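## Task

Get the masking tape roll into the drawer that stands open, then push that drawer fully closed. Cabinets must stay roughly in their starting spots. Tipping over or finishing with the robot leaning counts as failure. Anything that stays in place only because the robot is holding it at the end does not count as achieved.

## Robot and tools

ROBOT. A simulated Hello Robot Stretch 4, about 1.6 m tall. It has one arm only: an omni-wheel base (rim within 0.23 m of its centre), a lift that slides up a mast, a telescoping arm reaching forward, a three-joint wrist (yaw, pitch, roll) and a two-finger gripper. A loose object may occasionally get nudged by the scene itself.

FRAMES. Base frame: origin on the floor below the base centre, x forward, y to the left, z up. hand_pose is reported in this frame and marks a point between the open fingertips (URDF link pinch); with all wrist joints at 0 its axes line up with the base frame. Its printed position may be somewhat off. Odometry frame: where the base frame was when the scene began.

execute_actions. Argument "actions" is a list holding exactly one action, or empty to just fetch state and pictures. An action contains "base", "joints", or both, optionally with "pace" and "contact_limits"; alternatively it is {"end_of_arm": "enable_torque"} by itself, which re-powers any wrist or gripper motor that shut off. All motions in one action start together and may finish at different moments.
- "base" holds exactly one relative move, counted from where the base last reported itself: {"translate_m": d} drives straight, metres, forward positive, -2 to 2; {"strafe_m": d} slides sideways without turning, metres, left positive, -2 to 2; {"rotate_rad": d} spins in place, radians, counter-clockwise from above positive, -3.2 to 3.2.
- "joints" is one object keyed by joint name, each value an absolute target (not an offset): lift_m 0 to 1.2 m; arm_m 0 to 0.55 m extension; wrist_yaw_rad -1.134 to 4.276 (0 points ahead, positive turns left, 3.14 tucked back, above 3.4 the arm may block it); wrist_pitch_rad -1.117 to 4.259 (0 level, 1.57 pointing down); wrist_roll_rad -1.117 to 4.259 (0 keeps both fingers level; positive turns the gripper clockwise viewed from behind); gripper_m -0.038 to 0.141 m, the fingertip gap, values below 0 press the tips together. Done tolerances: lift and arm ±0.004, yaw and roll ±0.02, pitch ±0.05, gripper ±0.004. A joint target outside its range is clipped and run (the result notes it); any other bad value or unknown key rejects the call and nothing moves. No action runs beyond 15 s.
- "pace": "slow", "default", "fast" or "max"; base top speeds 0.1/0.3/0.4/0.6 m/s and 1/2/3/4 rad/s. With the lift above 0.2 the base is slowed further, to 0.3 m/s and 1 rad/s at lift 1.2.
- "contact_limits": {"arm_m": v}, v from 0 (gentlest) to 0.75 (strongest), default 0.5; the arm halts when it pushes harder than that.
- "cameras": list among head_camera, head_left_camera, head_right_camera, wrist_camera, all; omitted, null or ["all"] gives all, [] gives none. The "pictures" line lists image order.
A joint or base left out of an action may still be straining toward an earlier target without its status showing it. If a result reports a stop, any later moving calls in that same reply are skipped.

wait: {"seconds": 0 to 10}; commands nothing, returns state and images. zoom_image: {"camera", "region": [x0, y0, x1, y1]} in pixels of that camera's latest full image, top-left origin, at most 504x504. read_manual: only URDF licence texts. finished_scene: {"scene": 1 or 2}; irreversible, reports success and gives the next task. Answering without any tool call ends everything remaining.

CAMERAS. head_camera (420x560) on the mast top looks forward and down; turn the base to aim it. head_left_camera and head_right_camera are fisheyes (420x672) beside it, tilted steeper, showing base and arm. wrist_camera (616x392) looks along the fingers, tips near the image bottom.

RESULTS. base_status and joint_status tell how each motion ended: "done" (for the base, wheels turned the full amount even if slipping); "off_target" (stopped short, may still push); "contact_stop_at_<key>" (hit something; that part drops its target and may go slack, so a loaded lift can sag or a base roll); "limit_stop_at_<name>", e.g. own_body (about to hit itself, likely when pitch below -0.2 with strong roll) or tilt (leaning over 6 degrees, lift/arm/wheels go limp); "torque_fault" (a wrist or gripper motor overloaded and went limp; send enable_torque). on_its_own covers what you didn't command; "held at" there is a target, not a position. lidar_m: 12 distances in metres, 30-degree sectors, first straight ahead, counter-clockwise (4th left, 7th behind, 10th right); "-" means nothing seen or closer than 0.25 m; it misses glass, thin legs, much behind. wrist_depth_mm: 7x7 grid of median depths, 100-2000 mm, read from top left. base_odometry counts wheel turns (slip included); heading -3.142 to 3.142, left positive. If turned_by_wheels and turned_by_imu differ by over ~0.1 rad, the base collided or slipped. base_tilt in degrees, forward and right positive, with a fixed offset up to ~1.5. motor_effort: percent of maximum, peak in brackets, noisy and offset; for wheels, positive means turning right.

GRIPPING. Close to a gripper_m below the object's width; tighter squeezes harder and pulls it in. Neither the reading nor "done" proves a grasp; a firm squeeze at targets of 0 or more shows in the gripper's effort. Fingertips jammed on a surface below: raise the lift. At scene start, lift_m 0.4 with wrist_yaw_rad 0 unfolds the wrist.

AVOID. Turning or driving with over 1 kg held and arm_m above 0.2, especially fast; steady hard pushes or pulls with a high gripper; shoving cabinets; drops, slams and hard impacts; ramming the gripper so the wrist faults.

Each tool is called as a command line: name --argument value for each argument, lists and objects as JSON in quotes; but a table of rows of numbers goes row by row, as --pt "numbers of a row", without its own name.

## Session

execute_actions --actions '[]'

Scene clock: 0.00 s.
base_odometry: x=+0.000 y=+0.000 heading=+0.000 (m, m, rad; odometry frame)
turned_by_wheels: +0.000 (rad since the last result)
turned_by_imu: +0.000 (rad since the last result)
base_tilt: forward=+0.2 right=+0.3 (deg)
lidar_m: 1.28 1.92 1.91 2.17 2.13 1.25 2.46 1.99 2.19 1.89 1.12 1.11
base_status: not commanded
joint_positions: lift_m=+0.226 arm_m=+0.000 wrist_yaw_rad=+3.173 wrist_pitch_rad=+0.013 wrist_roll_rad=+0.002 gripper_m=+0.057
joint_status: not commanded
motor_effort: lift_m=+18 arm_m=-1 wrist_yaw_rad=+2 wrist_pitch_rad=-7 wrist_roll_rad=-1 gripper_m=-4 wheel_0=+0 wheel_1=+0 wheel_2=+0 (%)
hand_pose: x=-0.1200 y=+0.0783 z=+0.4001 quat_wxyz=(-0.016, -0.007, +0.001, +1.000) (m; base frame)
wrist_depth_mm: - 135 - - - - 1921 / - 117 146 - - - 1863 / - 118 152 - - - 1808 / 114 133 200 - - 1464 1756 / - - - - - 1430 1808 / 1576 1708 207 1808 1618 1499 1708 / 1060 991 1078 1138 627 1182 1255
pictures: head_camera, head_left_camera, head_right_camera, wrist_camera
Images, in order (width x height): head_camera 420x560, head_left_camera 420x672, head_right_camera 420x672, wrist_camera 616x392.

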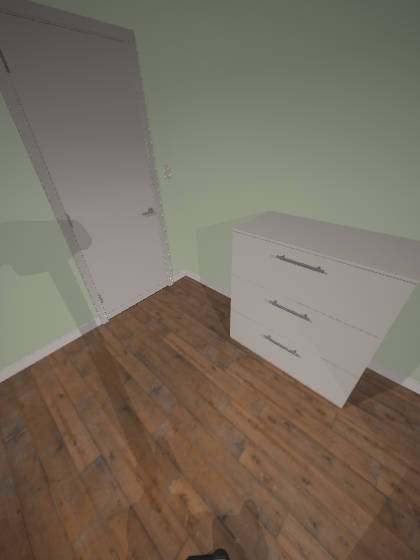

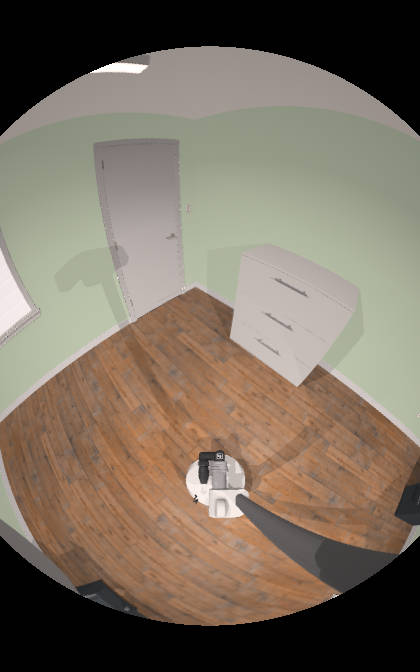

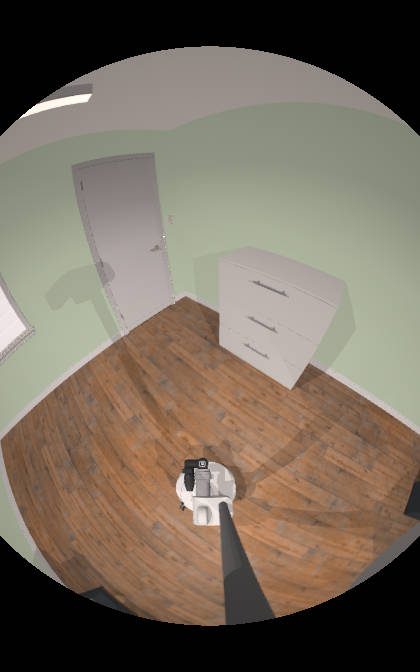

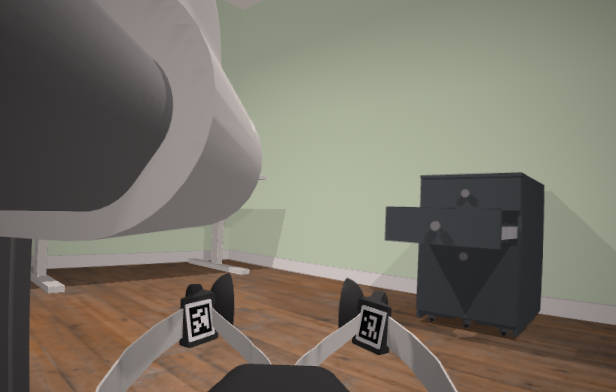

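execute_actions --actions '[{"base":{"rotate_rad":3.14},"joints":{"lift_m":0.4,"wrist_yaw_rad":0}}]' --cameras '["head_camera","head_left_camera"]'

Scene clock: 5.83 s.
base_odometry: x=+0.000 y=+0.000 heading=+3.140 (m, m, rad; odometry frame)
turned_by_wheels: +3.140 (rad since the last result)
turned_by_imu: +3.168 (rad since the last result)
base_tilt: forward=+0.3 right=+0.4 (deg)
lidar_m: 2.38 2.01 2.19 1.90 1.13 1.13 1.33 1.93 1.92 2.14 2.12 1.24
base_status: done
joint_positions: lift_m=+0.400 arm_m=+0.000 wrist_yaw_rad=+0.000 wrist_pitch_rad=+0.013 wrist_roll_rad=+0.002 gripper_m=+0.057
joint_status: all done
motor_effort: lift_m=+20(26) arm_m=-1(0) wrist_yaw_rad=+2(4) wrist_pitch_rad=-8(7) wrist_roll_rad=+0(0) gripper_m=-4(4) wheel_0=-1(8) wheel_1=-1(6) wheel_2=-1(9) (%)
hand_pose: x=+0.4596 y=-0.0873 z=+0.5743 quat_wxyz=(+1.000, +0.001, +0.007, +0.000) (m; base frame)
wrist_depth_mm: - - - - - 1921 1661 / - - - - - 1863 1618 / - - - - - 1808 1618 / - - - - - 1808 1618 / - - - - - 1255 1118 / - - 208 - 1060 960 1060 / 1430 1308 1464 1537 759 1205 1098
pictures: head_camera, head_left_camera
Images, in order (width x height): head_camera 420x560, head_left_camera 420x672.

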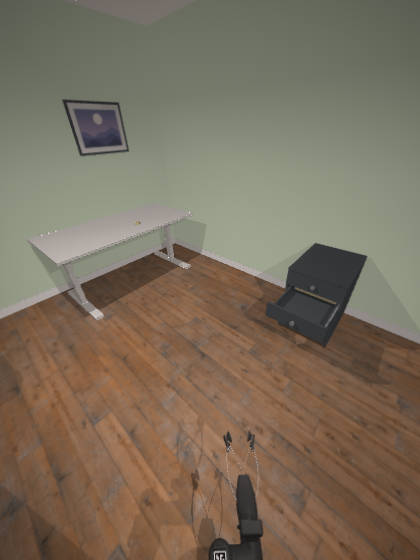

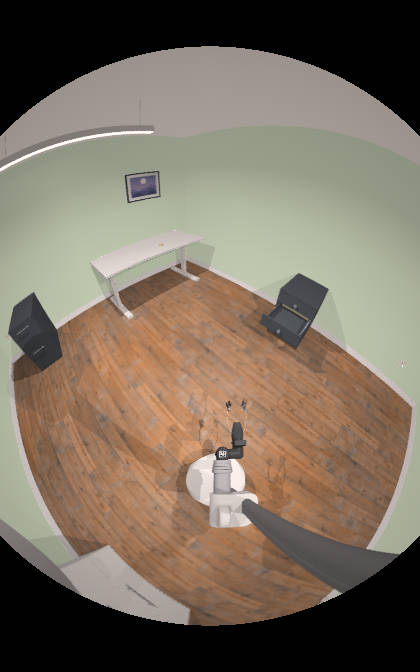

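execute_actions --actions '[{"base":{"rotate_rad":0.35},"joints":{"lift_m":0.95,"wrist_pitch_rad":0.8,"gripper_m":0.1}}]' --cameras '[]'

execute_actions --actions '[{"base":{"translate_m":1.5}}]' --cameras '["head_camera","wrist_camera"]'

Scene clock: 17.27 s.
base_odometry: x=+0.000 y=+0.000 heading=-2.793 (m, m, rad; odometry frame)
turned_by_wheels: +0.350 (rad since the last result)
turned_by_imu: +0.352 (rad since the last result)
base_tilt: forward=+0.2 right=+0.4 (deg)
lidar_m: 2.02 2.00 2.16 1.63 1.12 1.17 1.95 1.90 2.01 2.19 1.24 1.30
base_status: done
joint_positions: lift_m=+0.950 arm_m=+0.000 wrist_yaw_rad=+0.000 wrist_pitch_rad=+0.802 wrist_roll_rad=+0.002 gripper_m=+0.100
joint_status: all done
motor_effort: lift_m=+21(23) arm_m=+0(0) wrist_yaw_rad=+2(1) wrist_pitch_rad=-4(6) wrist_roll_rad=+0(0) gripper_m=-1(3) wheel_0=-1(5) wheel_1=+0(6) wheel_2=+0(8) (%)
hand_pose: x=+0.3718 y=-0.0874 z=+0.9208 quat_wxyz=(+0.921, +0.001, +0.390, +0.000) (m; base frame)
wrist_depth_mm: - - - - - - 1808 / - - - - - - 1863 / 1863 1921 1921 1983 1983 - 1921 / 1537 1576 1618 1661 1661 1708 1098 / 1336 1397 1397 1430 1464 1464 1430 / 1182 1138 1205 1255 220 1281 1308 / 1078 1042 1098 1098 1098 1160 1182
pictures: none
No camera images: the call's "cameras" was empty. Leave "cameras" out to get every camera's image.

Scene clock: 23.77 s.
base_odometry: x=-1.410 y=-0.512 heading=-2.793 (m, m, rad; odometry frame)
turned_by_wheels: +0.000 (rad since the last result)
turned_by_imu: +0.003 (rad since the last result)
base_tilt: forward=+0.3 right=+0.4 (deg)
lidar_m: 0.63 0.60 0.64 1.47 2.27 2.24 2.80 3.21 0.91 1.13 1.46 0.87
base_status: done
joint_positions: lift_m=+0.950 arm_m=+0.000 wrist_yaw_rad=+0.000 wrist_pitch_rad=+0.802 wrist_roll_rad=+0.002 gripper_m=+0.100
joint_status: not commanded
motor_effort: lift_m=+20(21) arm_m=+0(0) wrist_yaw_rad=+2(3) wrist_pitch_rad=-5(5) wrist_roll_rad=+0(0) gripper_m=-1(2) wheel_0=+0(6) wheel_1=+0(2) wheel_2=+2(7) (%)
hand_pose: x=+0.3718 y=-0.0874 z=+0.9208 quat_wxyz=(+0.921, +0.001, +0.390, +0.000) (m; base frame)
wrist_depth_mm: 1008 1042 1060 1098 1160 1336 1205 / 809 820 842 854 891 931 1205 / 661 668 683 699 778 1537 1281 / 554 585 1537 1618 1661 1618 1336 / 991 1366 1397 1430 1430 1464 1397 / 1118 1160 1229 1229 220 1308 1281 / 1060 1060 1098 1118 1118 1118 1182
pictures: head_camera, wrist_camera
Images, in order (width x height): head_camera 420x560, wrist_camera 616x392.

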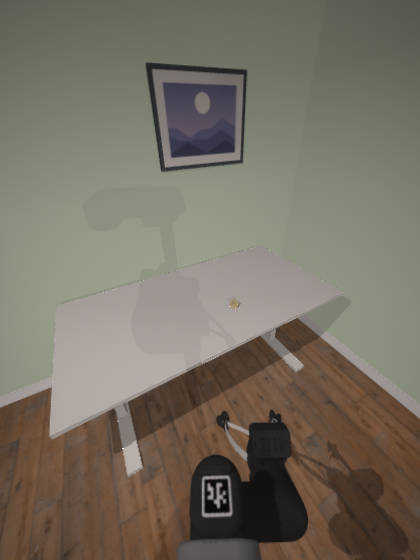

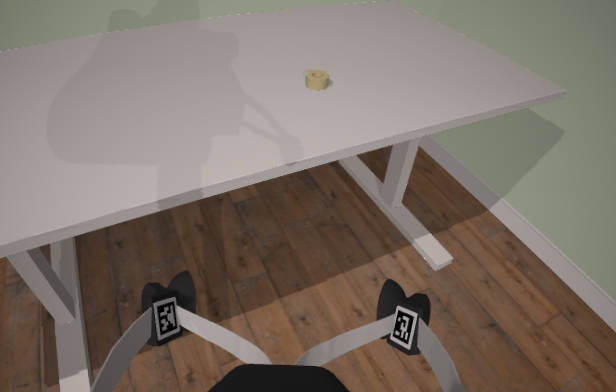

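execute_actions --actions '[{"base":{"translate_m":0.28},"joints":{"arm_m":0.28,"lift_m":0.8}}]' --cameras '["wrist_camera"]'

Scene clock: 33.53 s.
base_odometry: x=-1.673 y=-0.608 heading=-2.793 (m, m, rad; odometry frame)
turned_by_wheels: +0.000 (rad since the last result)
turned_by_imu: -0.001 (rad since the last result)
base_tilt: forward=+0.2 right=+0.4 (deg)
lidar_m: 0.38 0.38 0.40 1.45 2.38 2.48 2.98 1.43 1.10 1.36 1.34 0.54
base_status: done
joint_positions: lift_m=+0.800 arm_m=+0.279 wrist_yaw_rad=+0.000 wrist_pitch_rad=+0.802 wrist_roll_rad=+0.002 gripper_m=+0.100
joint_status: all done
motor_effort: lift_m=+16(15) arm_m=+6(7) wrist_yaw_rad=+2(3) wrist_pitch_rad=-5(6) wrist_roll_rad=-1(0) gripper_m=-3(2) wheel_0=+0(5) wheel_1=-1(3) wheel_2=-1(9) (%)
hand_pose: x=+0.6504 y=-0.0874 z=+0.7711 quat_wxyz=(+0.921, +0.001, +0.390, +0.000) (m; base frame)
wrist_depth_mm: 621 647 654 676 707 759 960 / 504 508 517 530 544 569 603 / 407 410 418 430 439 452 466 / 342 349 355 349 370 379 384 / 296 303 309 312 319 325 329 / 259 252 267 276 220 282 285 / 236 233 240 243 243 251 257
pictures: wrist_camera
Images, in order (width x height): wrist_camera 616x392.

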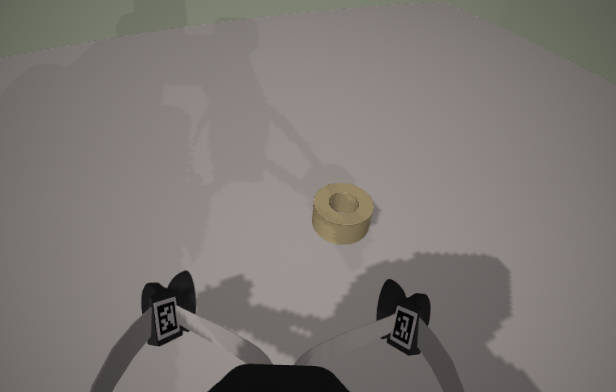

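execute_actions --actions '[{"base":{"strafe_m":-0.045},"joints":{"arm_m":0.40,"lift_m":0.77}}]' --cameras '["wrist_camera"]'

Scene clock: 41.90 s.
base_odometry: x=-1.689 y=-0.565 heading=-2.794 (m, m, rad; odometry frame)
turned_by_wheels: +0.000 (rad since the last result)
turned_by_imu: -0.001 (rad since the last result)
base_tilt: forward=+0.2 right=+0.4 (deg)
lidar_m: 0.43 0.37 0.40 0.62 2.44 2.51 3.07 1.23 1.04 1.34 1.29 0.57
base_status: done
joint_positions: lift_m=+0.770 arm_m=+0.399 wrist_yaw_rad=+0.000 wrist_pitch_rad=+0.802 wrist_roll_rad=+0.002 gripper_m=+0.100
joint_status: all done
motor_effort: lift_m=+16(14) arm_m=+7(7) wrist_yaw_rad=+3(3) wrist_pitch_rad=-5(6) wrist_roll_rad=+0(1) gripper_m=-1(1) wheel_0=-1(9) wheel_1=-1(7) wheel_2=-2(3) (%)
hand_pose: x=+0.7703 y=-0.0875 z=+0.7411 quat_wxyz=(+0.921, +0.001, +0.390, -0.001) (m; base frame)
wrist_depth_mm: 559 569 580 591 627 668 878 / 439 442 455 466 484 504 530 / 357 364 370 379 387 402 413 / 300 306 312 319 325 334 340 / 260 266 272 276 281 285 290 / 229 222 217 229 223 249 251 / 207 205 210 178 213 220 227
pictures: wrist_camera
Images, in order (width x height): wrist_camera 616x392.

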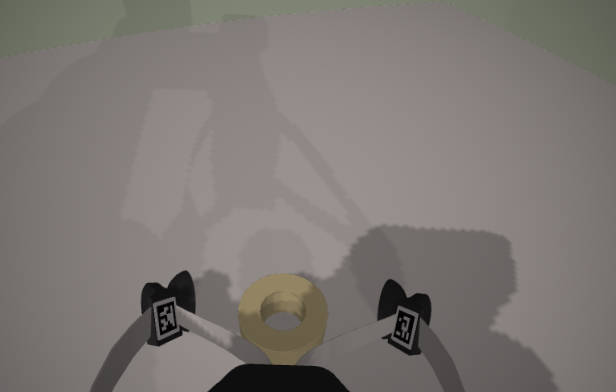

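Slightly overshot.

execute_actions --actions '[{"joints":{"arm_m":0.38}}]' --cameras '[]'

execute_actions --actions '[{"joints":{"gripper_m":0.02}}]' --cameras '[]'

execute_actions --actions '[{"joints":{"lift_m":0.9}}]' --cameras '["wrist_camera"]'

execute_actions --actions '[{"base":{"translate_m":-0.5},"joints":{"arm_m":0.0}}]' --cameras '[]'

execute_actions --actions '[{"base":{"rotate_rad":-1.7}}]' --cameras '["head_camera","wrist_camera"]'

Scene clock: 60.57 s.
base_odometry: x=-1.689 y=-0.565 heading=-2.794 (m, m, rad; odometry frame)
turned_by_wheels: +0.000 (rad since the last result)
turned_by_imu: -0.001 (rad since the last result)
base_tilt: forward=+0.3 right=+0.4 (deg)
lidar_m: 0.42 0.38 0.42 0.63 2.44 2.51 3.05 1.20 1.05 1.33 1.29 0.55
base_status: not commanded
joint_positions: lift_m=+0.770 arm_m=+0.381 wrist_yaw_rad=+0.000 wrist_pitch_rad=+0.801 wrist_roll_rad=+0.002 gripper_m=+0.100
joint_status: all done
motor_effort: lift_m=+16(16) arm_m=-7(6) wrist_yaw_rad=+2(4) wrist_pitch_rad=-3(6) wrist_roll_rad=-1(1) gripper_m=-2(0) wheel_0=-1(1) wheel_1=-1(1) wheel_2=-2(1) (%)
hand_pose: x=+0.7529 y=-0.0874 z=+0.7413 quat_wxyz=(+0.921, +0.001, +0.390, +0.000) (m; base frame)
wrist_depth_mm: 569 569 574 597 627 668 891 / 439 445 455 466 484 504 525 / 357 362 370 379 389 399 413 / 301 307 312 319 325 332 340 / 260 266 272 276 282 286 289 / 229 223 224 233 219 249 250 / 208 205 211 213 213 220 225
pictures: none
No camera images: the call's "cameras" was empty. Leave "cameras" out to get every camera's image.

Scene clock: 62.20 s.
base_odometry: x=-1.689 y=-0.565 heading=-2.794 (m, m, rad; odometry frame)
turned_by_wheels: +0.000 (rad since the last result)
turned_by_imu: +0.000 (rad since the last result)
base_tilt: forward=+0.3 right=+0.4 (deg)
lidar_m: 0.41 0.38 0.43 0.64 2.44 2.52 3.06 1.23 1.05 1.33 1.28 0.57
base_status: not commanded
joint_positions: lift_m=+0.770 arm_m=+0.381 wrist_yaw_rad=+0.000 wrist_pitch_rad=+0.802 wrist_roll_rad=+0.002 gripper_m=+0.020
joint_status: all done
motor_effort: lift_m=+16(16) arm_m=-6(7) wrist_yaw_rad=+2(2) wrist_pitch_rad=-5(6) wrist_roll_rad=-1(1) gripper_m=-20(17) wheel_0=-1(1) wheel_1=-1(1) wheel_2=-2(2) (%)
hand_pose: x=+0.7528 y=-0.0874 z=+0.7412 quat_wxyz=(+0.921, +0.001, +0.390, +0.000) (m; base frame)
wrist_depth_mm: 559 564 574 591 621 668 878 / 439 445 452 462 480 504 525 / 355 364 368 375 384 399 410 / 300 306 312 319 324 332 340 / 260 266 271 276 279 285 289 / 228 234 203 211 241 249 250 / 206 163 211 217 183 223 225
pictures: none
No camera images: the call's "cameras" was empty. Leave "cameras" out to get every camera's image.

Scene clock: 63.80 s.
base_odometry: x=-1.689 y=-0.565 heading=-2.794 (m, m, rad; odometry frame)
turned_by_wheels: +0.000 (rad since the last result)
turned_by_imu: +0.000 (rad since the last result)
base_tilt: forward=+0.2 right=+0.4 (deg)
lidar_m: 0.40 0.39 0.40 0.64 2.44 2.50 3.06 1.27 1.02 1.33 1.29 0.57
base_status: not commanded
joint_positions: lift_m=+0.900 arm_m=+0.381 wrist_yaw_rad=+0.000 wrist_pitch_rad=+0.802 wrist_roll_rad=+0.002 gripper_m=+0.020
joint_status: all done
motor_effort: lift_m=+21(19) arm_m=-7(7) wrist_yaw_rad=+2(2) wrist_pitch_rad=-5(5) wrist_roll_rad=-1(1) gripper_m=-17(18) wheel_0=-1(1) wheel_1=+0(1) wheel_2=-2(2) (%)
hand_pose: x=+0.7527 y=-0.0874 z=+0.8707 quat_wxyz=(+0.921, +0.001, +0.390, +0.000) (m; base frame)
wrist_depth_mm: 574 627 699 778 866 991 904 / 621 676 723 741 759 1008 917 / 569 574 585 603 615 634 683 / 480 488 496 508 521 530 539 / 415 424 433 439 445 455 462 / 366 373 203 211 384 394 397 / 329 163 336 347 183 355 359
pictures: wrist_camera
Images, in order (width x height): wrist_camera 616x392.

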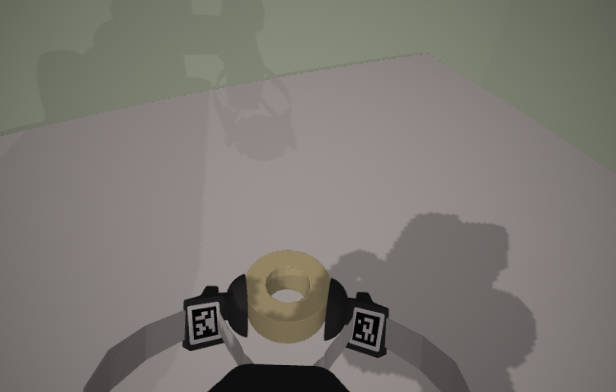

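Scene clock: 66.97 s.
base_odometry: x=-1.218 y=-0.395 heading=-2.794 (m, m, rad; odometry frame)
turned_by_wheels: +0.000 (rad since the last result)
turned_by_imu: -0.003 (rad since the last result)
base_tilt: forward=+0.2 right=+0.4 (deg)
lidar_m: 0.85 0.81 1.60 1.53 2.21 2.06 3.13 2.98 0.83 0.80 1.51 1.15
base_status: done
joint_positions: lift_m=+0.900 arm_m=+0.001 wrist_yaw_rad=+0.000 wrist_pitch_rad=+0.802 wrist_roll_rad=+0.002 gripper_m=+0.020
joint_status: all done
motor_effort: lift_m=+20(21) arm_m=-7(7) wrist_yaw_rad=+3(2) wrist_pitch_rad=-7(8) wrist_roll_rad=-1(1) gripper_m=-18(20) wheel_0=-1(5) wheel_1=+0(6) wheel_2=+0(12) (%)
hand_pose: x=+0.3727 y=-0.0875 z=+0.8707 quat_wxyz=(+0.921, +0.001, +0.390, +0.000) (m; base frame)
wrist_depth_mm: 878 917 917 960 991 1098 1255 / 699 715 768 1808 1921 1576 1308 / 1464 1618 1756 1921 1808 1661 1308 / 1397 1537 1576 1576 1618 1576 1366 / 1229 1308 1336 1336 1397 1430 1366 / 1138 1138 204 211 1205 1229 1229 / 1025 163 1060 1078 183 1098 1118
pictures: none
No camera images: the call's "cameras" was empty. Leave "cameras" out to get every camera's image.

Scene clock: 69.13 s.
base_odometry: x=-1.218 y=-0.395 heading=+1.790 (m, m, rad; odometry frame)
turned_by_wheels: -1.700 (rad since the last result)
turned_by_imu: -1.717 (rad since the last result)
base_tilt: forward=+0.3 right=+0.4 (deg)
lidar_m: 0.79 1.52 1.36 0.91 0.83 0.87 1.55 2.20 2.05 2.31 3.02 0.93
base_status: done
joint_positions: lift_m=+0.900 arm_m=+0.001 wrist_yaw_rad=+0.000 wrist_pitch_rad=+0.802 wrist_roll_rad=+0.002 gripper_m=+0.020
joint_status: not commanded
motor_effort: lift_m=+19(20) arm_m=-7(6) wrist_yaw_rad=+2(2) wrist_pitch_rad=-6(7) wrist_roll_rad=+0(2) gripper_m=-18(19) wheel_0=+3(7) wheel_1=+2(6) wheel_2=+1(8) (%)
hand_pose: x=+0.3728 y=-0.0874 z=+0.8708 quat_wxyz=(+0.921, +0.001, +0.390, +0.000) (m; base frame)
wrist_depth_mm: 1098 1205 1160 1182 1863 - - / 1205 1308 960 1025 - - - / 1308 1464 1078 1182 1921 1983 - / 1430 1499 1205 960 1499 1618 1661 / 1281 1308 1308 917 1397 1430 1430 / 1118 1160 203 211 1182 1229 1229 / 1025 163 1042 1060 182 1098 1118
pictures: head_camera, wrist_camera
Images, in order (width x height): head_camera 420x560, wrist_camera 616x392.

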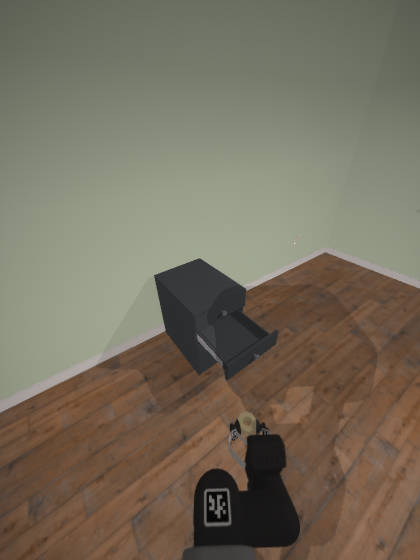

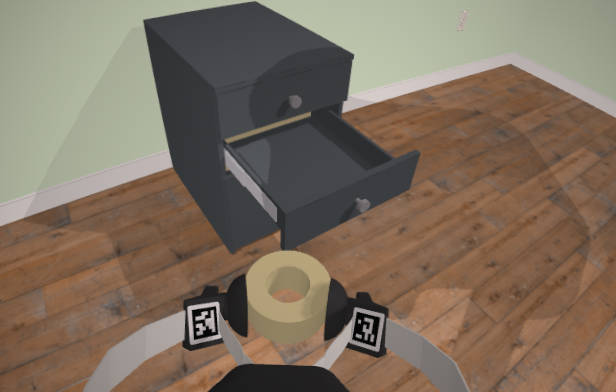

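execute_actions --actions '[{"base":{"rotate_rad":0.52},"joints":{"lift_m":0.6}}]' --cameras '[]'

execute_actions --actions '[{"base":{"strafe_m":-0.63}}]' --cameras '["head_camera","wrist_camera"]'

Scene clock: 79.57 s.
base_odometry: x=-1.218 y=-0.395 heading=+2.310 (m, m, rad; odometry frame)
turned_by_wheels: +0.520 (rad since the last result)
turned_by_imu: +0.523 (rad since the last result)
base_tilt: forward=+0.2 right=+0.4 (deg)
lidar_m: 1.50 1.34 0.89 0.82 0.84 1.57 2.20 2.05 2.32 3.01 0.93 0.81
base_status: done
joint_positions: lift_m=+0.600 arm_m=+0.001 wrist_yaw_rad=+0.000 wrist_pitch_rad=+0.802 wrist_roll_rad=+0.002 gripper_m=+0.020
joint_status: all done
motor_effort: lift_m=+16(21) arm_m=-7(7) wrist_yaw_rad=+3(2) wrist_pitch_rad=-6(7) wrist_roll_rad=-2(1) gripper_m=-18(18) wheel_0=+0(7) wheel_1=+0(7) wheel_2=-2(4) (%)
hand_pose: x=+0.3728 y=-0.0874 z=+0.5711 quat_wxyz=(+0.921, +0.001, +0.390, +0.000) (m; base frame)
wrist_depth_mm: 1205 1229 1255 1255 1182 715 699 / 1336 1336 1366 1397 1182 854 878 / 1281 1308 1281 1336 1229 866 668 / 1078 1098 1118 1138 1098 991 574 / 917 960 960 976 991 1025 1025 / 809 831 203 211 854 878 891 / 732 163 750 768 183 788 809
pictures: none
No camera images: the call's "cameras" was empty. Leave "cameras" out to get every camera's image.

Scene clock: 83.00 s.
base_odometry: x=-0.753 y=+0.029 heading=+2.310 (m, m, rad; odometry frame)
turned_by_wheels: +0.000 (rad since the last result)
turned_by_imu: +0.001 (rad since the last result)
base_tilt: forward=+0.2 right=+0.5 (deg)
lidar_m: 0.65 1.58 1.58 1.47 2.01 2.14 2.16 1.75 2.58 2.38 2.42 0.72
base_status: done
joint_positions: lift_m=+0.600 arm_m=+0.001 wrist_yaw_rad=+0.000 wrist_pitch_rad=+0.802 wrist_roll_rad=+0.002 gripper_m=+0.020
joint_status: not commanded
motor_effort: lift_m=+17(17) arm_m=-6(6) wrist_yaw_rad=+2(2) wrist_pitch_rad=-6(7) wrist_roll_rad=-1(0) gripper_m=-19(18) wheel_0=+0(10) wheel_1=+1(8) wheel_2=+0(2) (%)
hand_pose: x=+0.3727 y=-0.0874 z=+0.5710 quat_wxyz=(+0.921, +0.001, +0.390, +0.000) (m; base frame)
wrist_depth_mm: 1229 1255 750 768 1336 1336 1366 / 1366 1366 788 798 1464 1464 1464 / 1281 512 512 521 549 1430 1464 / 1078 1042 991 1025 1118 1182 1205 / 931 946 960 991 991 1025 1008 / 809 831 203 211 866 878 904 / 732 163 759 759 183 788 809
pictures: head_camera, wrist_camera
Images, in order (width x height): head_camera 420x560, wrist_camera 616x392.

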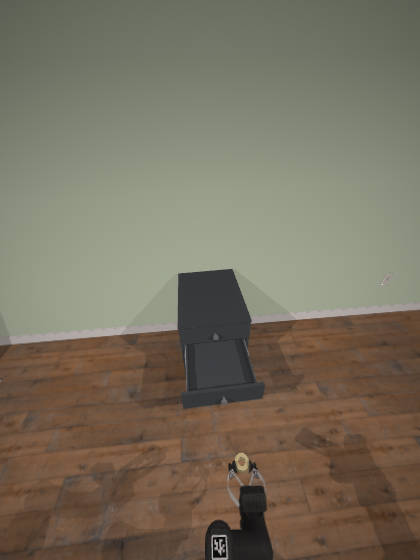

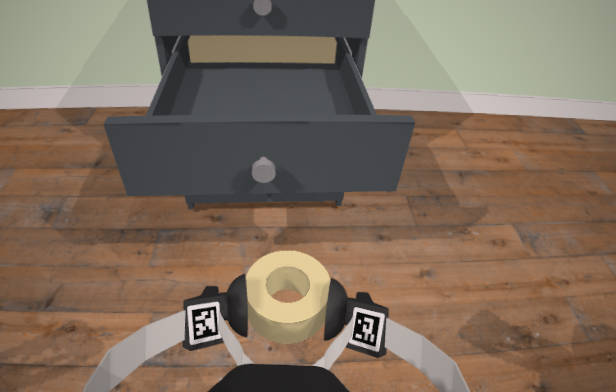

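execute_actions --actions '[{"base":{"rotate_rad":0.08},"joints":{"arm_m":0.47}}]' --cameras '[]'

execute_actions --actions '[{"joints":{"lift_m":0.5}}]' --cameras '["head_camera","wrist_camera"]'

Scene clock: 92.80 s.
base_odometry: x=-0.753 y=+0.029 heading=+2.390 (m, m, rad; odometry frame)
turned_by_wheels: +0.080 (rad since the last result)
turned_by_imu: +0.079 (rad since the last result)
base_tilt: forward=+0.3 right=+0.4 (deg)
lidar_m: 0.64 1.64 1.56 1.46 1.99 2.25 1.78 1.75 2.51 2.36 2.19 0.71
base_status: done
joint_positions: lift_m=+0.600 arm_m=+0.469 wrist_yaw_rad=+0.000 wrist_pitch_rad=+0.802 wrist_roll_rad=+0.002 gripper_m=+0.020
joint_status: all done
motor_effort: lift_m=+17(17) arm_m=+6(8) wrist_yaw_rad=+2(1) wrist_pitch_rad=-7(7) wrist_roll_rad=-1(0) gripper_m=-19(17) wheel_0=-1(6) wheel_1=+1(7) wheel_2=-2(9) (%)
hand_pose: x=+0.8404 y=-0.0874 z=+0.5710 quat_wxyz=(+0.921, +0.001, +0.390, +0.000) (m; base frame)
wrist_depth_mm: 831 315 322 332 347 373 831 / 272 274 279 283 283 290 307 / 991 309 309 310 310 310 1008 / 1042 349 353 353 355 353 1118 / 931 455 469 477 480 976 1025 / 809 389 203 211 418 433 878 / 732 163 364 375 183 370 798
pictures: none
No camera images: the call's "cameras" was empty. Leave "cameras" out to get every camera's image.

Scene clock: 94.23 s.
base_odometry: x=-0.753 y=+0.029 heading=+2.390 (m, m, rad; odometry frame)
turned_by_wheels: +0.000 (rad since the last result)
turned_by_imu: +0.000 (rad since the last result)
base_tilt: forward=+0.2 right=+0.4 (deg)
lidar_m: 0.65 1.64 1.55 1.47 2.00 2.26 1.77 1.75 2.52 2.39 2.21 0.69
base_status: not commanded
joint_positions: lift_m=+0.500 arm_m=+0.469 wrist_yaw_rad=+0.000 wrist_pitch_rad=+0.802 wrist_roll_rad=+0.002 gripper_m=+0.020
joint_status: all done
motor_effort: lift_m=+16(16) arm_m=+7(6) wrist_yaw_rad=+2(2) wrist_pitch_rad=-6(6) wrist_roll_rad=+0(0) gripper_m=-19(17) wheel_0=-1(0) wheel_1=+1(1) wheel_2=-2(2) (%)
hand_pose: x=+0.8404 y=-0.0874 z=+0.4711 quat_wxyz=(+0.921, +0.001, +0.390, +0.000) (m; base frame)
wrist_depth_mm: 247 248 250 249 251 250 251 / 272 274 276 276 278 276 277 / 1008 368 445 445 459 353 1008 / 917 368 397 402 413 382 1025 / 286 329 345 351 357 342 891 / 252 296 203 211 304 307 266 / 251 163 267 274 183 279 249
pictures: head_camera, wrist_camera
Images, in order (width x height): head_camera 420x560, wrist_camera 616x392.

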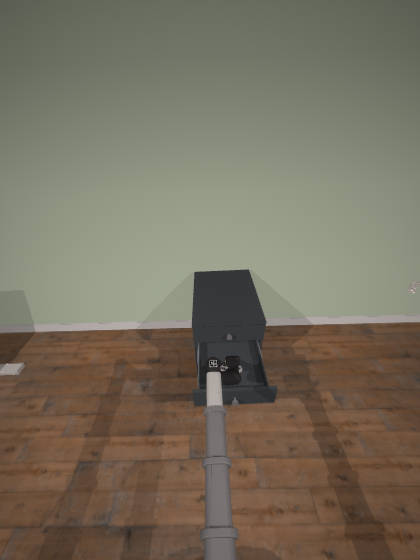

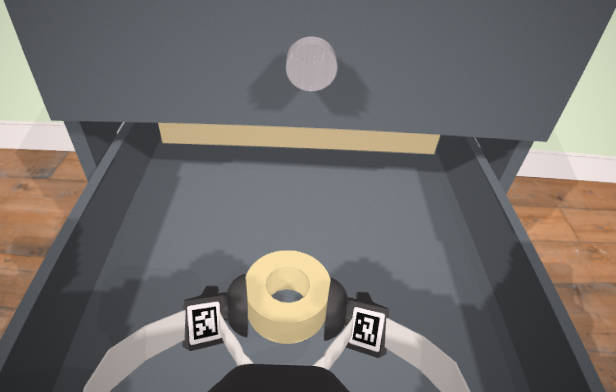

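execute_actions --actions '[{"joints":{"lift_m":0.46}}]' --cameras '[]'

execute_actions --actions '[{"joints":{"gripper_m":0.1}}]' --cameras '[]'

execute_actions --actions '[{"joints":{"lift_m":0.6}}]' --cameras '[]'

execute_actions --actions '[{"joints":{"arm_m":0.1}}]' --cameras '[]'

execute_actions --actions '[{"joints":{"lift_m":0.24,"wrist_pitch_rad":0}}]' --cameras '["wrist_camera"]'

execute_actions --actions '[{"joints":{"arm_m":0.55},"pace":"slow","contact_limits":{"arm_m":0.3}}]' --cameras '["head_camera","wrist_camera"]'

Scene clock: 107.13 s.
base_odometry: x=-0.753 y=+0.029 heading=+2.390 (m, m, rad; odometry frame)
turned_by_wheels: +0.000 (rad since the last result)
turned_by_imu: -0.001 (rad since the last result)
base_tilt: forward=+0.3 right=+0.4 (deg)
lidar_m: 0.66 1.62 1.53 1.48 2.01 2.27 1.76 1.74 2.52 2.38 2.17 0.69
base_status: not commanded
joint_positions: lift_m=+0.460 arm_m=+0.469 wrist_yaw_rad=+0.000 wrist_pitch_rad=+0.802 wrist_roll_rad=+0.002 gripper_m=+0.020
joint_status: all done
motor_effort: lift_m=+16(9) arm_m=+7(6) wrist_yaw_rad=+2(2) wrist_pitch_rad=-6(6) wrist_roll_rad=+0(1) gripper_m=-19(19) wheel_0=+0(1) wheel_1=+1(1) wheel_2=-2(2) (%)
hand_pose: x=+0.8404 y=-0.0874 z=+0.4311 quat_wxyz=(+0.921, +0.001, +0.390, +0.000) (m; base frame)
wrist_depth_mm: 247 247 250 251 251 250 252 / 298 340 404 407 277 277 276 / 991 368 402 410 421 355 1008 / 266 327 338 347 353 336 946 / 252 289 294 298 304 306 258 / 237 253 203 210 262 271 254 / 223 163 229 235 183 242 238
pictures: none
No camera images: the call's "cameras" was empty. Leave "cameras" out to get every camera's image.

Scene clock: 108.77 s.
base_odometry: x=-0.753 y=+0.029 heading=+2.390 (m, m, rad; odometry frame)
turned_by_wheels: +0.000 (rad since the last result)
turned_by_imu: +0.000 (rad since the last result)
base_tilt: forward=+0.3 right=+0.4 (deg)
lidar_m: 0.61 1.64 1.54 1.47 2.02 2.24 1.75 1.78 2.51 2.36 2.21 0.70
base_status: not commanded
joint_positions: lift_m=+0.460 arm_m=+0.469 wrist_yaw_rad=+0.000 wrist_pitch_rad=+0.802 wrist_roll_rad=+0.002 gripper_m=+0.100
joint_status: all done
motor_effort: lift_m=+16(16) arm_m=+6(6) wrist_yaw_rad=+2(1) wrist_pitch_rad=-6(6) wrist_roll_rad=-3(0) gripper_m=-2(16) wheel_0=+0(1) wheel_1=+1(1) wheel_2=-2(2) (%)
hand_pose: x=+0.8404 y=-0.0874 z=+0.4311 quat_wxyz=(+0.921, +0.001, +0.390, +0.000) (m; base frame)
wrist_depth_mm: 247 247 250 251 252 251 252 / 298 342 404 407 277 276 274 / 1008 368 399 410 418 357 1025 / 266 327 342 347 355 338 946 / 253 289 294 298 304 307 259 / 238 242 249 248 220 270 254 / 224 222 229 218 232 239 240
pictures: none
No camera images: the call's "cameras" was empty. Leave "cameras" out to get every camera's image.

Scene clock: 110.40 s.
base_odometry: x=-0.753 y=+0.029 heading=+2.390 (m, m, rad; odometry frame)
turned_by_wheels: +0.000 (rad since the last result)
turned_by_imu: +0.000 (rad since the last result)
base_tilt: forward=+0.2 right=+0.4 (deg)
lidar_m: 0.65 1.63 1.58 1.46 1.99 2.27 1.77 1.73 2.51 2.37 2.22 0.69
base_status: not commanded
joint_positions: lift_m=+0.600 arm_m=+0.469 wrist_yaw_rad=+0.000 wrist_pitch_rad=+0.802 wrist_roll_rad=+0.002 gripper_m=+0.100
joint_status: all done
motor_effort: lift_m=+21(22) arm_m=+6(6) wrist_yaw_rad=+1(1) wrist_pitch_rad=-6(6) wrist_roll_rad=-1(0) gripper_m=-3(2) wheel_0=+0(1) wheel_1=+1(1) wheel_2=-2(2) (%)
hand_pose: x=+0.8404 y=-0.0874 z=+0.5707 quat_wxyz=(+0.921, +0.001, +0.390, +0.000) (m; base frame)
wrist_depth_mm: 820 315 322 332 347 373 831 / 272 274 278 283 283 289 307 / 1008 306 309 310 312 310 991 / 1060 353 351 351 355 355 1118 / 917 449 469 477 484 960 1008 / 809 330 404 418 220 433 878 / 732 320 366 355 368 366 798
pictures: none
No camera images: the call's "cameras" was empty. Leave "cameras" out to get every camera's image.

Scene clock: 112.60 s.
base_odometry: x=-0.753 y=+0.029 heading=+2.390 (m, m, rad; odometry frame)
turned_by_wheels: +0.000 (rad since the last result)
turned_by_imu: -0.001 (rad since the last result)
base_tilt: forward=+0.2 right=+0.4 (deg)
lidar_m: 0.65 1.61 1.55 1.46 2.02 2.26 1.75 1.74 2.50 2.39 2.21 0.69
base_status: not commanded
joint_positions: lift_m=+0.600 arm_m=+0.101 wrist_yaw_rad=+0.000 wrist_pitch_rad=+0.802 wrist_roll_rad=+0.002 gripper_m=+0.100
joint_status: all done
motor_effort: lift_m=+21(21) arm_m=-7(8) wrist_yaw_rad=+2(2) wrist_pitch_rad=-7(6) wrist_roll_rad=-1(1) gripper_m=-1(1) wheel_0=+0(0) wheel_1=+1(1) wheel_2=-2(2) (%)
hand_pose: x=+0.4726 y=-0.0874 z=+0.5707 quat_wxyz=(+0.921, +0.001, +0.390, +0.000) (m; base frame)
wrist_depth_mm: 1229 1205 609 615 615 1182 1182 / 1336 1336 759 768 788 1308 1308 / 1281 1308 627 654 668 1397 1397 / 1060 469 445 445 449 1118 1182 / 917 917 904 917 946 1008 1025 / 809 788 831 866 219 878 891 / 732 723 750 759 759 778 809
pictures: none
No camera images: the call's "cameras" was empty. Leave "cameras" out to get every camera's image.

Scene clock: 115.07 s.
base_odometry: x=-0.753 y=+0.029 heading=+2.390 (m, m, rad; odometry frame)
turned_by_wheels: +0.000 (rad since the last result)
turned_by_imu: -0.001 (rad since the last result)
base_tilt: forward=+0.3 right=+0.4 (deg)
lidar_m: 0.65 1.64 1.57 1.47 2.01 2.26 1.76 1.74 2.53 2.39 2.17 0.70
base_status: not commanded
joint_positions: lift_m=+0.240 arm_m=+0.101 wrist_yaw_rad=+0.000 wrist_pitch_rad=+0.003 wrist_roll_rad=+0.002 gripper_m=+0.100
joint_status: all done
motor_effort: lift_m=+16(17) arm_m=-7(7) wrist_yaw_rad=+2(3) wrist_pitch_rad=-9(14) wrist_roll_rad=-1(0) gripper_m=-2(2) wheel_0=+0(1) wheel_1=+1(1) wheel_2=-2(2) (%)
hand_pose: x=+0.5605 y=-0.0874 z=+0.4176 quat_wxyz=(+1.000, +0.001, +0.001, +0.000) (m; base frame)
wrist_depth_mm: 1281 1281 1281 1281 1281 1281 1308 / 1255 1255 1281 1281 1281 1281 1308 / 1255 1255 647 654 661 1281 1308 / 1229 338 342 345 351 355 1281 / 1229 336 338 343 347 351 1255 / 1229 330 336 343 220 351 1281 / 1118 809 627 634 640 1205 1255
pictures: wrist_camera
Images, in order (width x height): wrist_camera 616x392.

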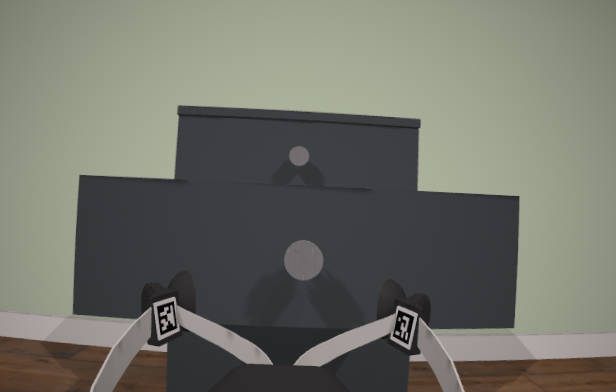

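Scene clock: 120.13 s.
base_odometry: x=-0.753 y=+0.029 heading=+2.390 (m, m, rad; odometry frame)
turned_by_wheels: +0.000 (rad since the last result)
turned_by_imu: -0.001 (rad since the last result)
base_tilt: forward=+0.3 right=+0.4 (deg)
lidar_m: 0.93 1.63 1.54 1.48 2.00 2.27 1.77 1.75 2.51 2.38 2.21 1.02
base_status: not commanded
joint_positions: lift_m=+0.240 arm_m=+0.511 wrist_yaw_rad=+0.000 wrist_pitch_rad=+0.002 wrist_roll_rad=+0.002 gripper_m=+0.100
joint_status: arm_m contact_stop (moved +0.410 of +0.449)
on_its_own: arm_m is slack since a contact_stop (your +0.550 is given up)
motor_effort: lift_m=+16(16) arm_m=+0(20) wrist_yaw_rad=+3(31) wrist_pitch_rad=-7(9) wrist_roll_rad=-1(0) gripper_m=-1(3) wheel_0=+1(3) wheel_1=+0(3) wheel_2=-3(12) (%)
contact_limits: arm_m 0.3
hand_pose: x=+0.9703 y=-0.0875 z=+0.4178 quat_wxyz=(+1.000, +0.001, +0.001, +0.000) (m; base frame)
wrist_depth_mm: 240 244 248 250 255 259 264 / 239 242 247 249 254 258 260 / 237 241 245 248 252 255 259 / 236 239 242 247 250 254 257 / 235 237 241 244 248 253 255 / 233 234 240 243 220 250 253 / 232 234 237 202 245 249 251
pictures: head_camera, wrist_camera
Images, in order (width x height): head_camera 420x560, wrist_camera 616x392.

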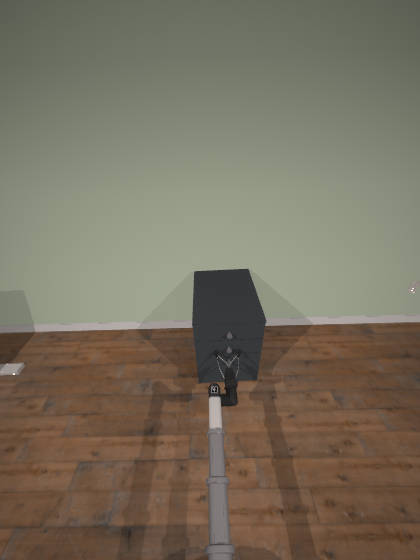

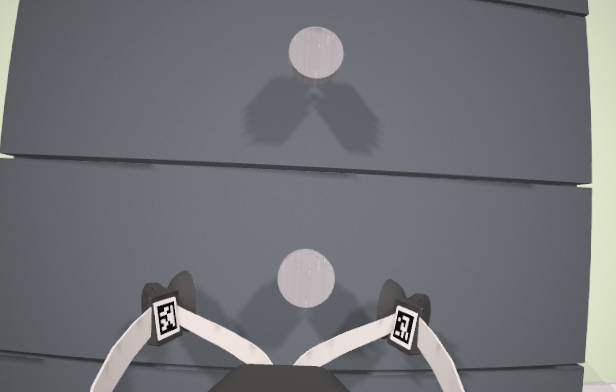

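execute_actions --actions '[{"joints":{"arm_m":0.4}}]' --cameras '[]'

finished_scene --scene 1

Scene clock: 128.97 s.
base_odometry: x=-0.753 y=+0.029 heading=+2.390 (m, m, rad; odometry frame)
turned_by_wheels: +0.000 (rad since the last result)
turned_by_imu: -0.001 (rad since the last result)
base_tilt: forward=+0.2 right=+0.4 (deg)
lidar_m: 0.95 1.63 1.55 1.46 1.99 2.25 1.76 1.74 2.51 2.38 2.21 1.01
base_status: not commanded
joint_positions: lift_m=+0.240 arm_m=+0.401 wrist_yaw_rad=+0.000 wrist_pitch_rad=+0.002 wrist_roll_rad=+0.002 gripper_m=+0.100
joint_status: all done
motor_effort: lift_m=+16(16) arm_m=-6(8) wrist_yaw_rad=+2(3) wrist_pitch_rad=-8(8) wrist_roll_rad=+0(1) gripper_m=+0(1) wheel_0=+1(1) wheel_1=+0(1) wheel_2=-2(2) (%)
hand_pose: x=+0.8605 y=-0.0874 z=+0.4177 quat_wxyz=(+1.000, +0.001, +0.001, +0.000) (m; base frame)
wrist_depth_mm: 946 355 362 668 991 991 991 / 960 351 357 362 366 375 1008 / 946 349 353 359 364 370 976 / 946 347 351 357 362 366 976 / 917 345 349 355 359 366 976 / 917 340 349 353 219 364 960 / 904 338 343 347 353 359 946
pictures: none
No camera images: the call's "cameras" was empty. Leave "cameras" out to get every camera's image.

The scene is finished: the task was done.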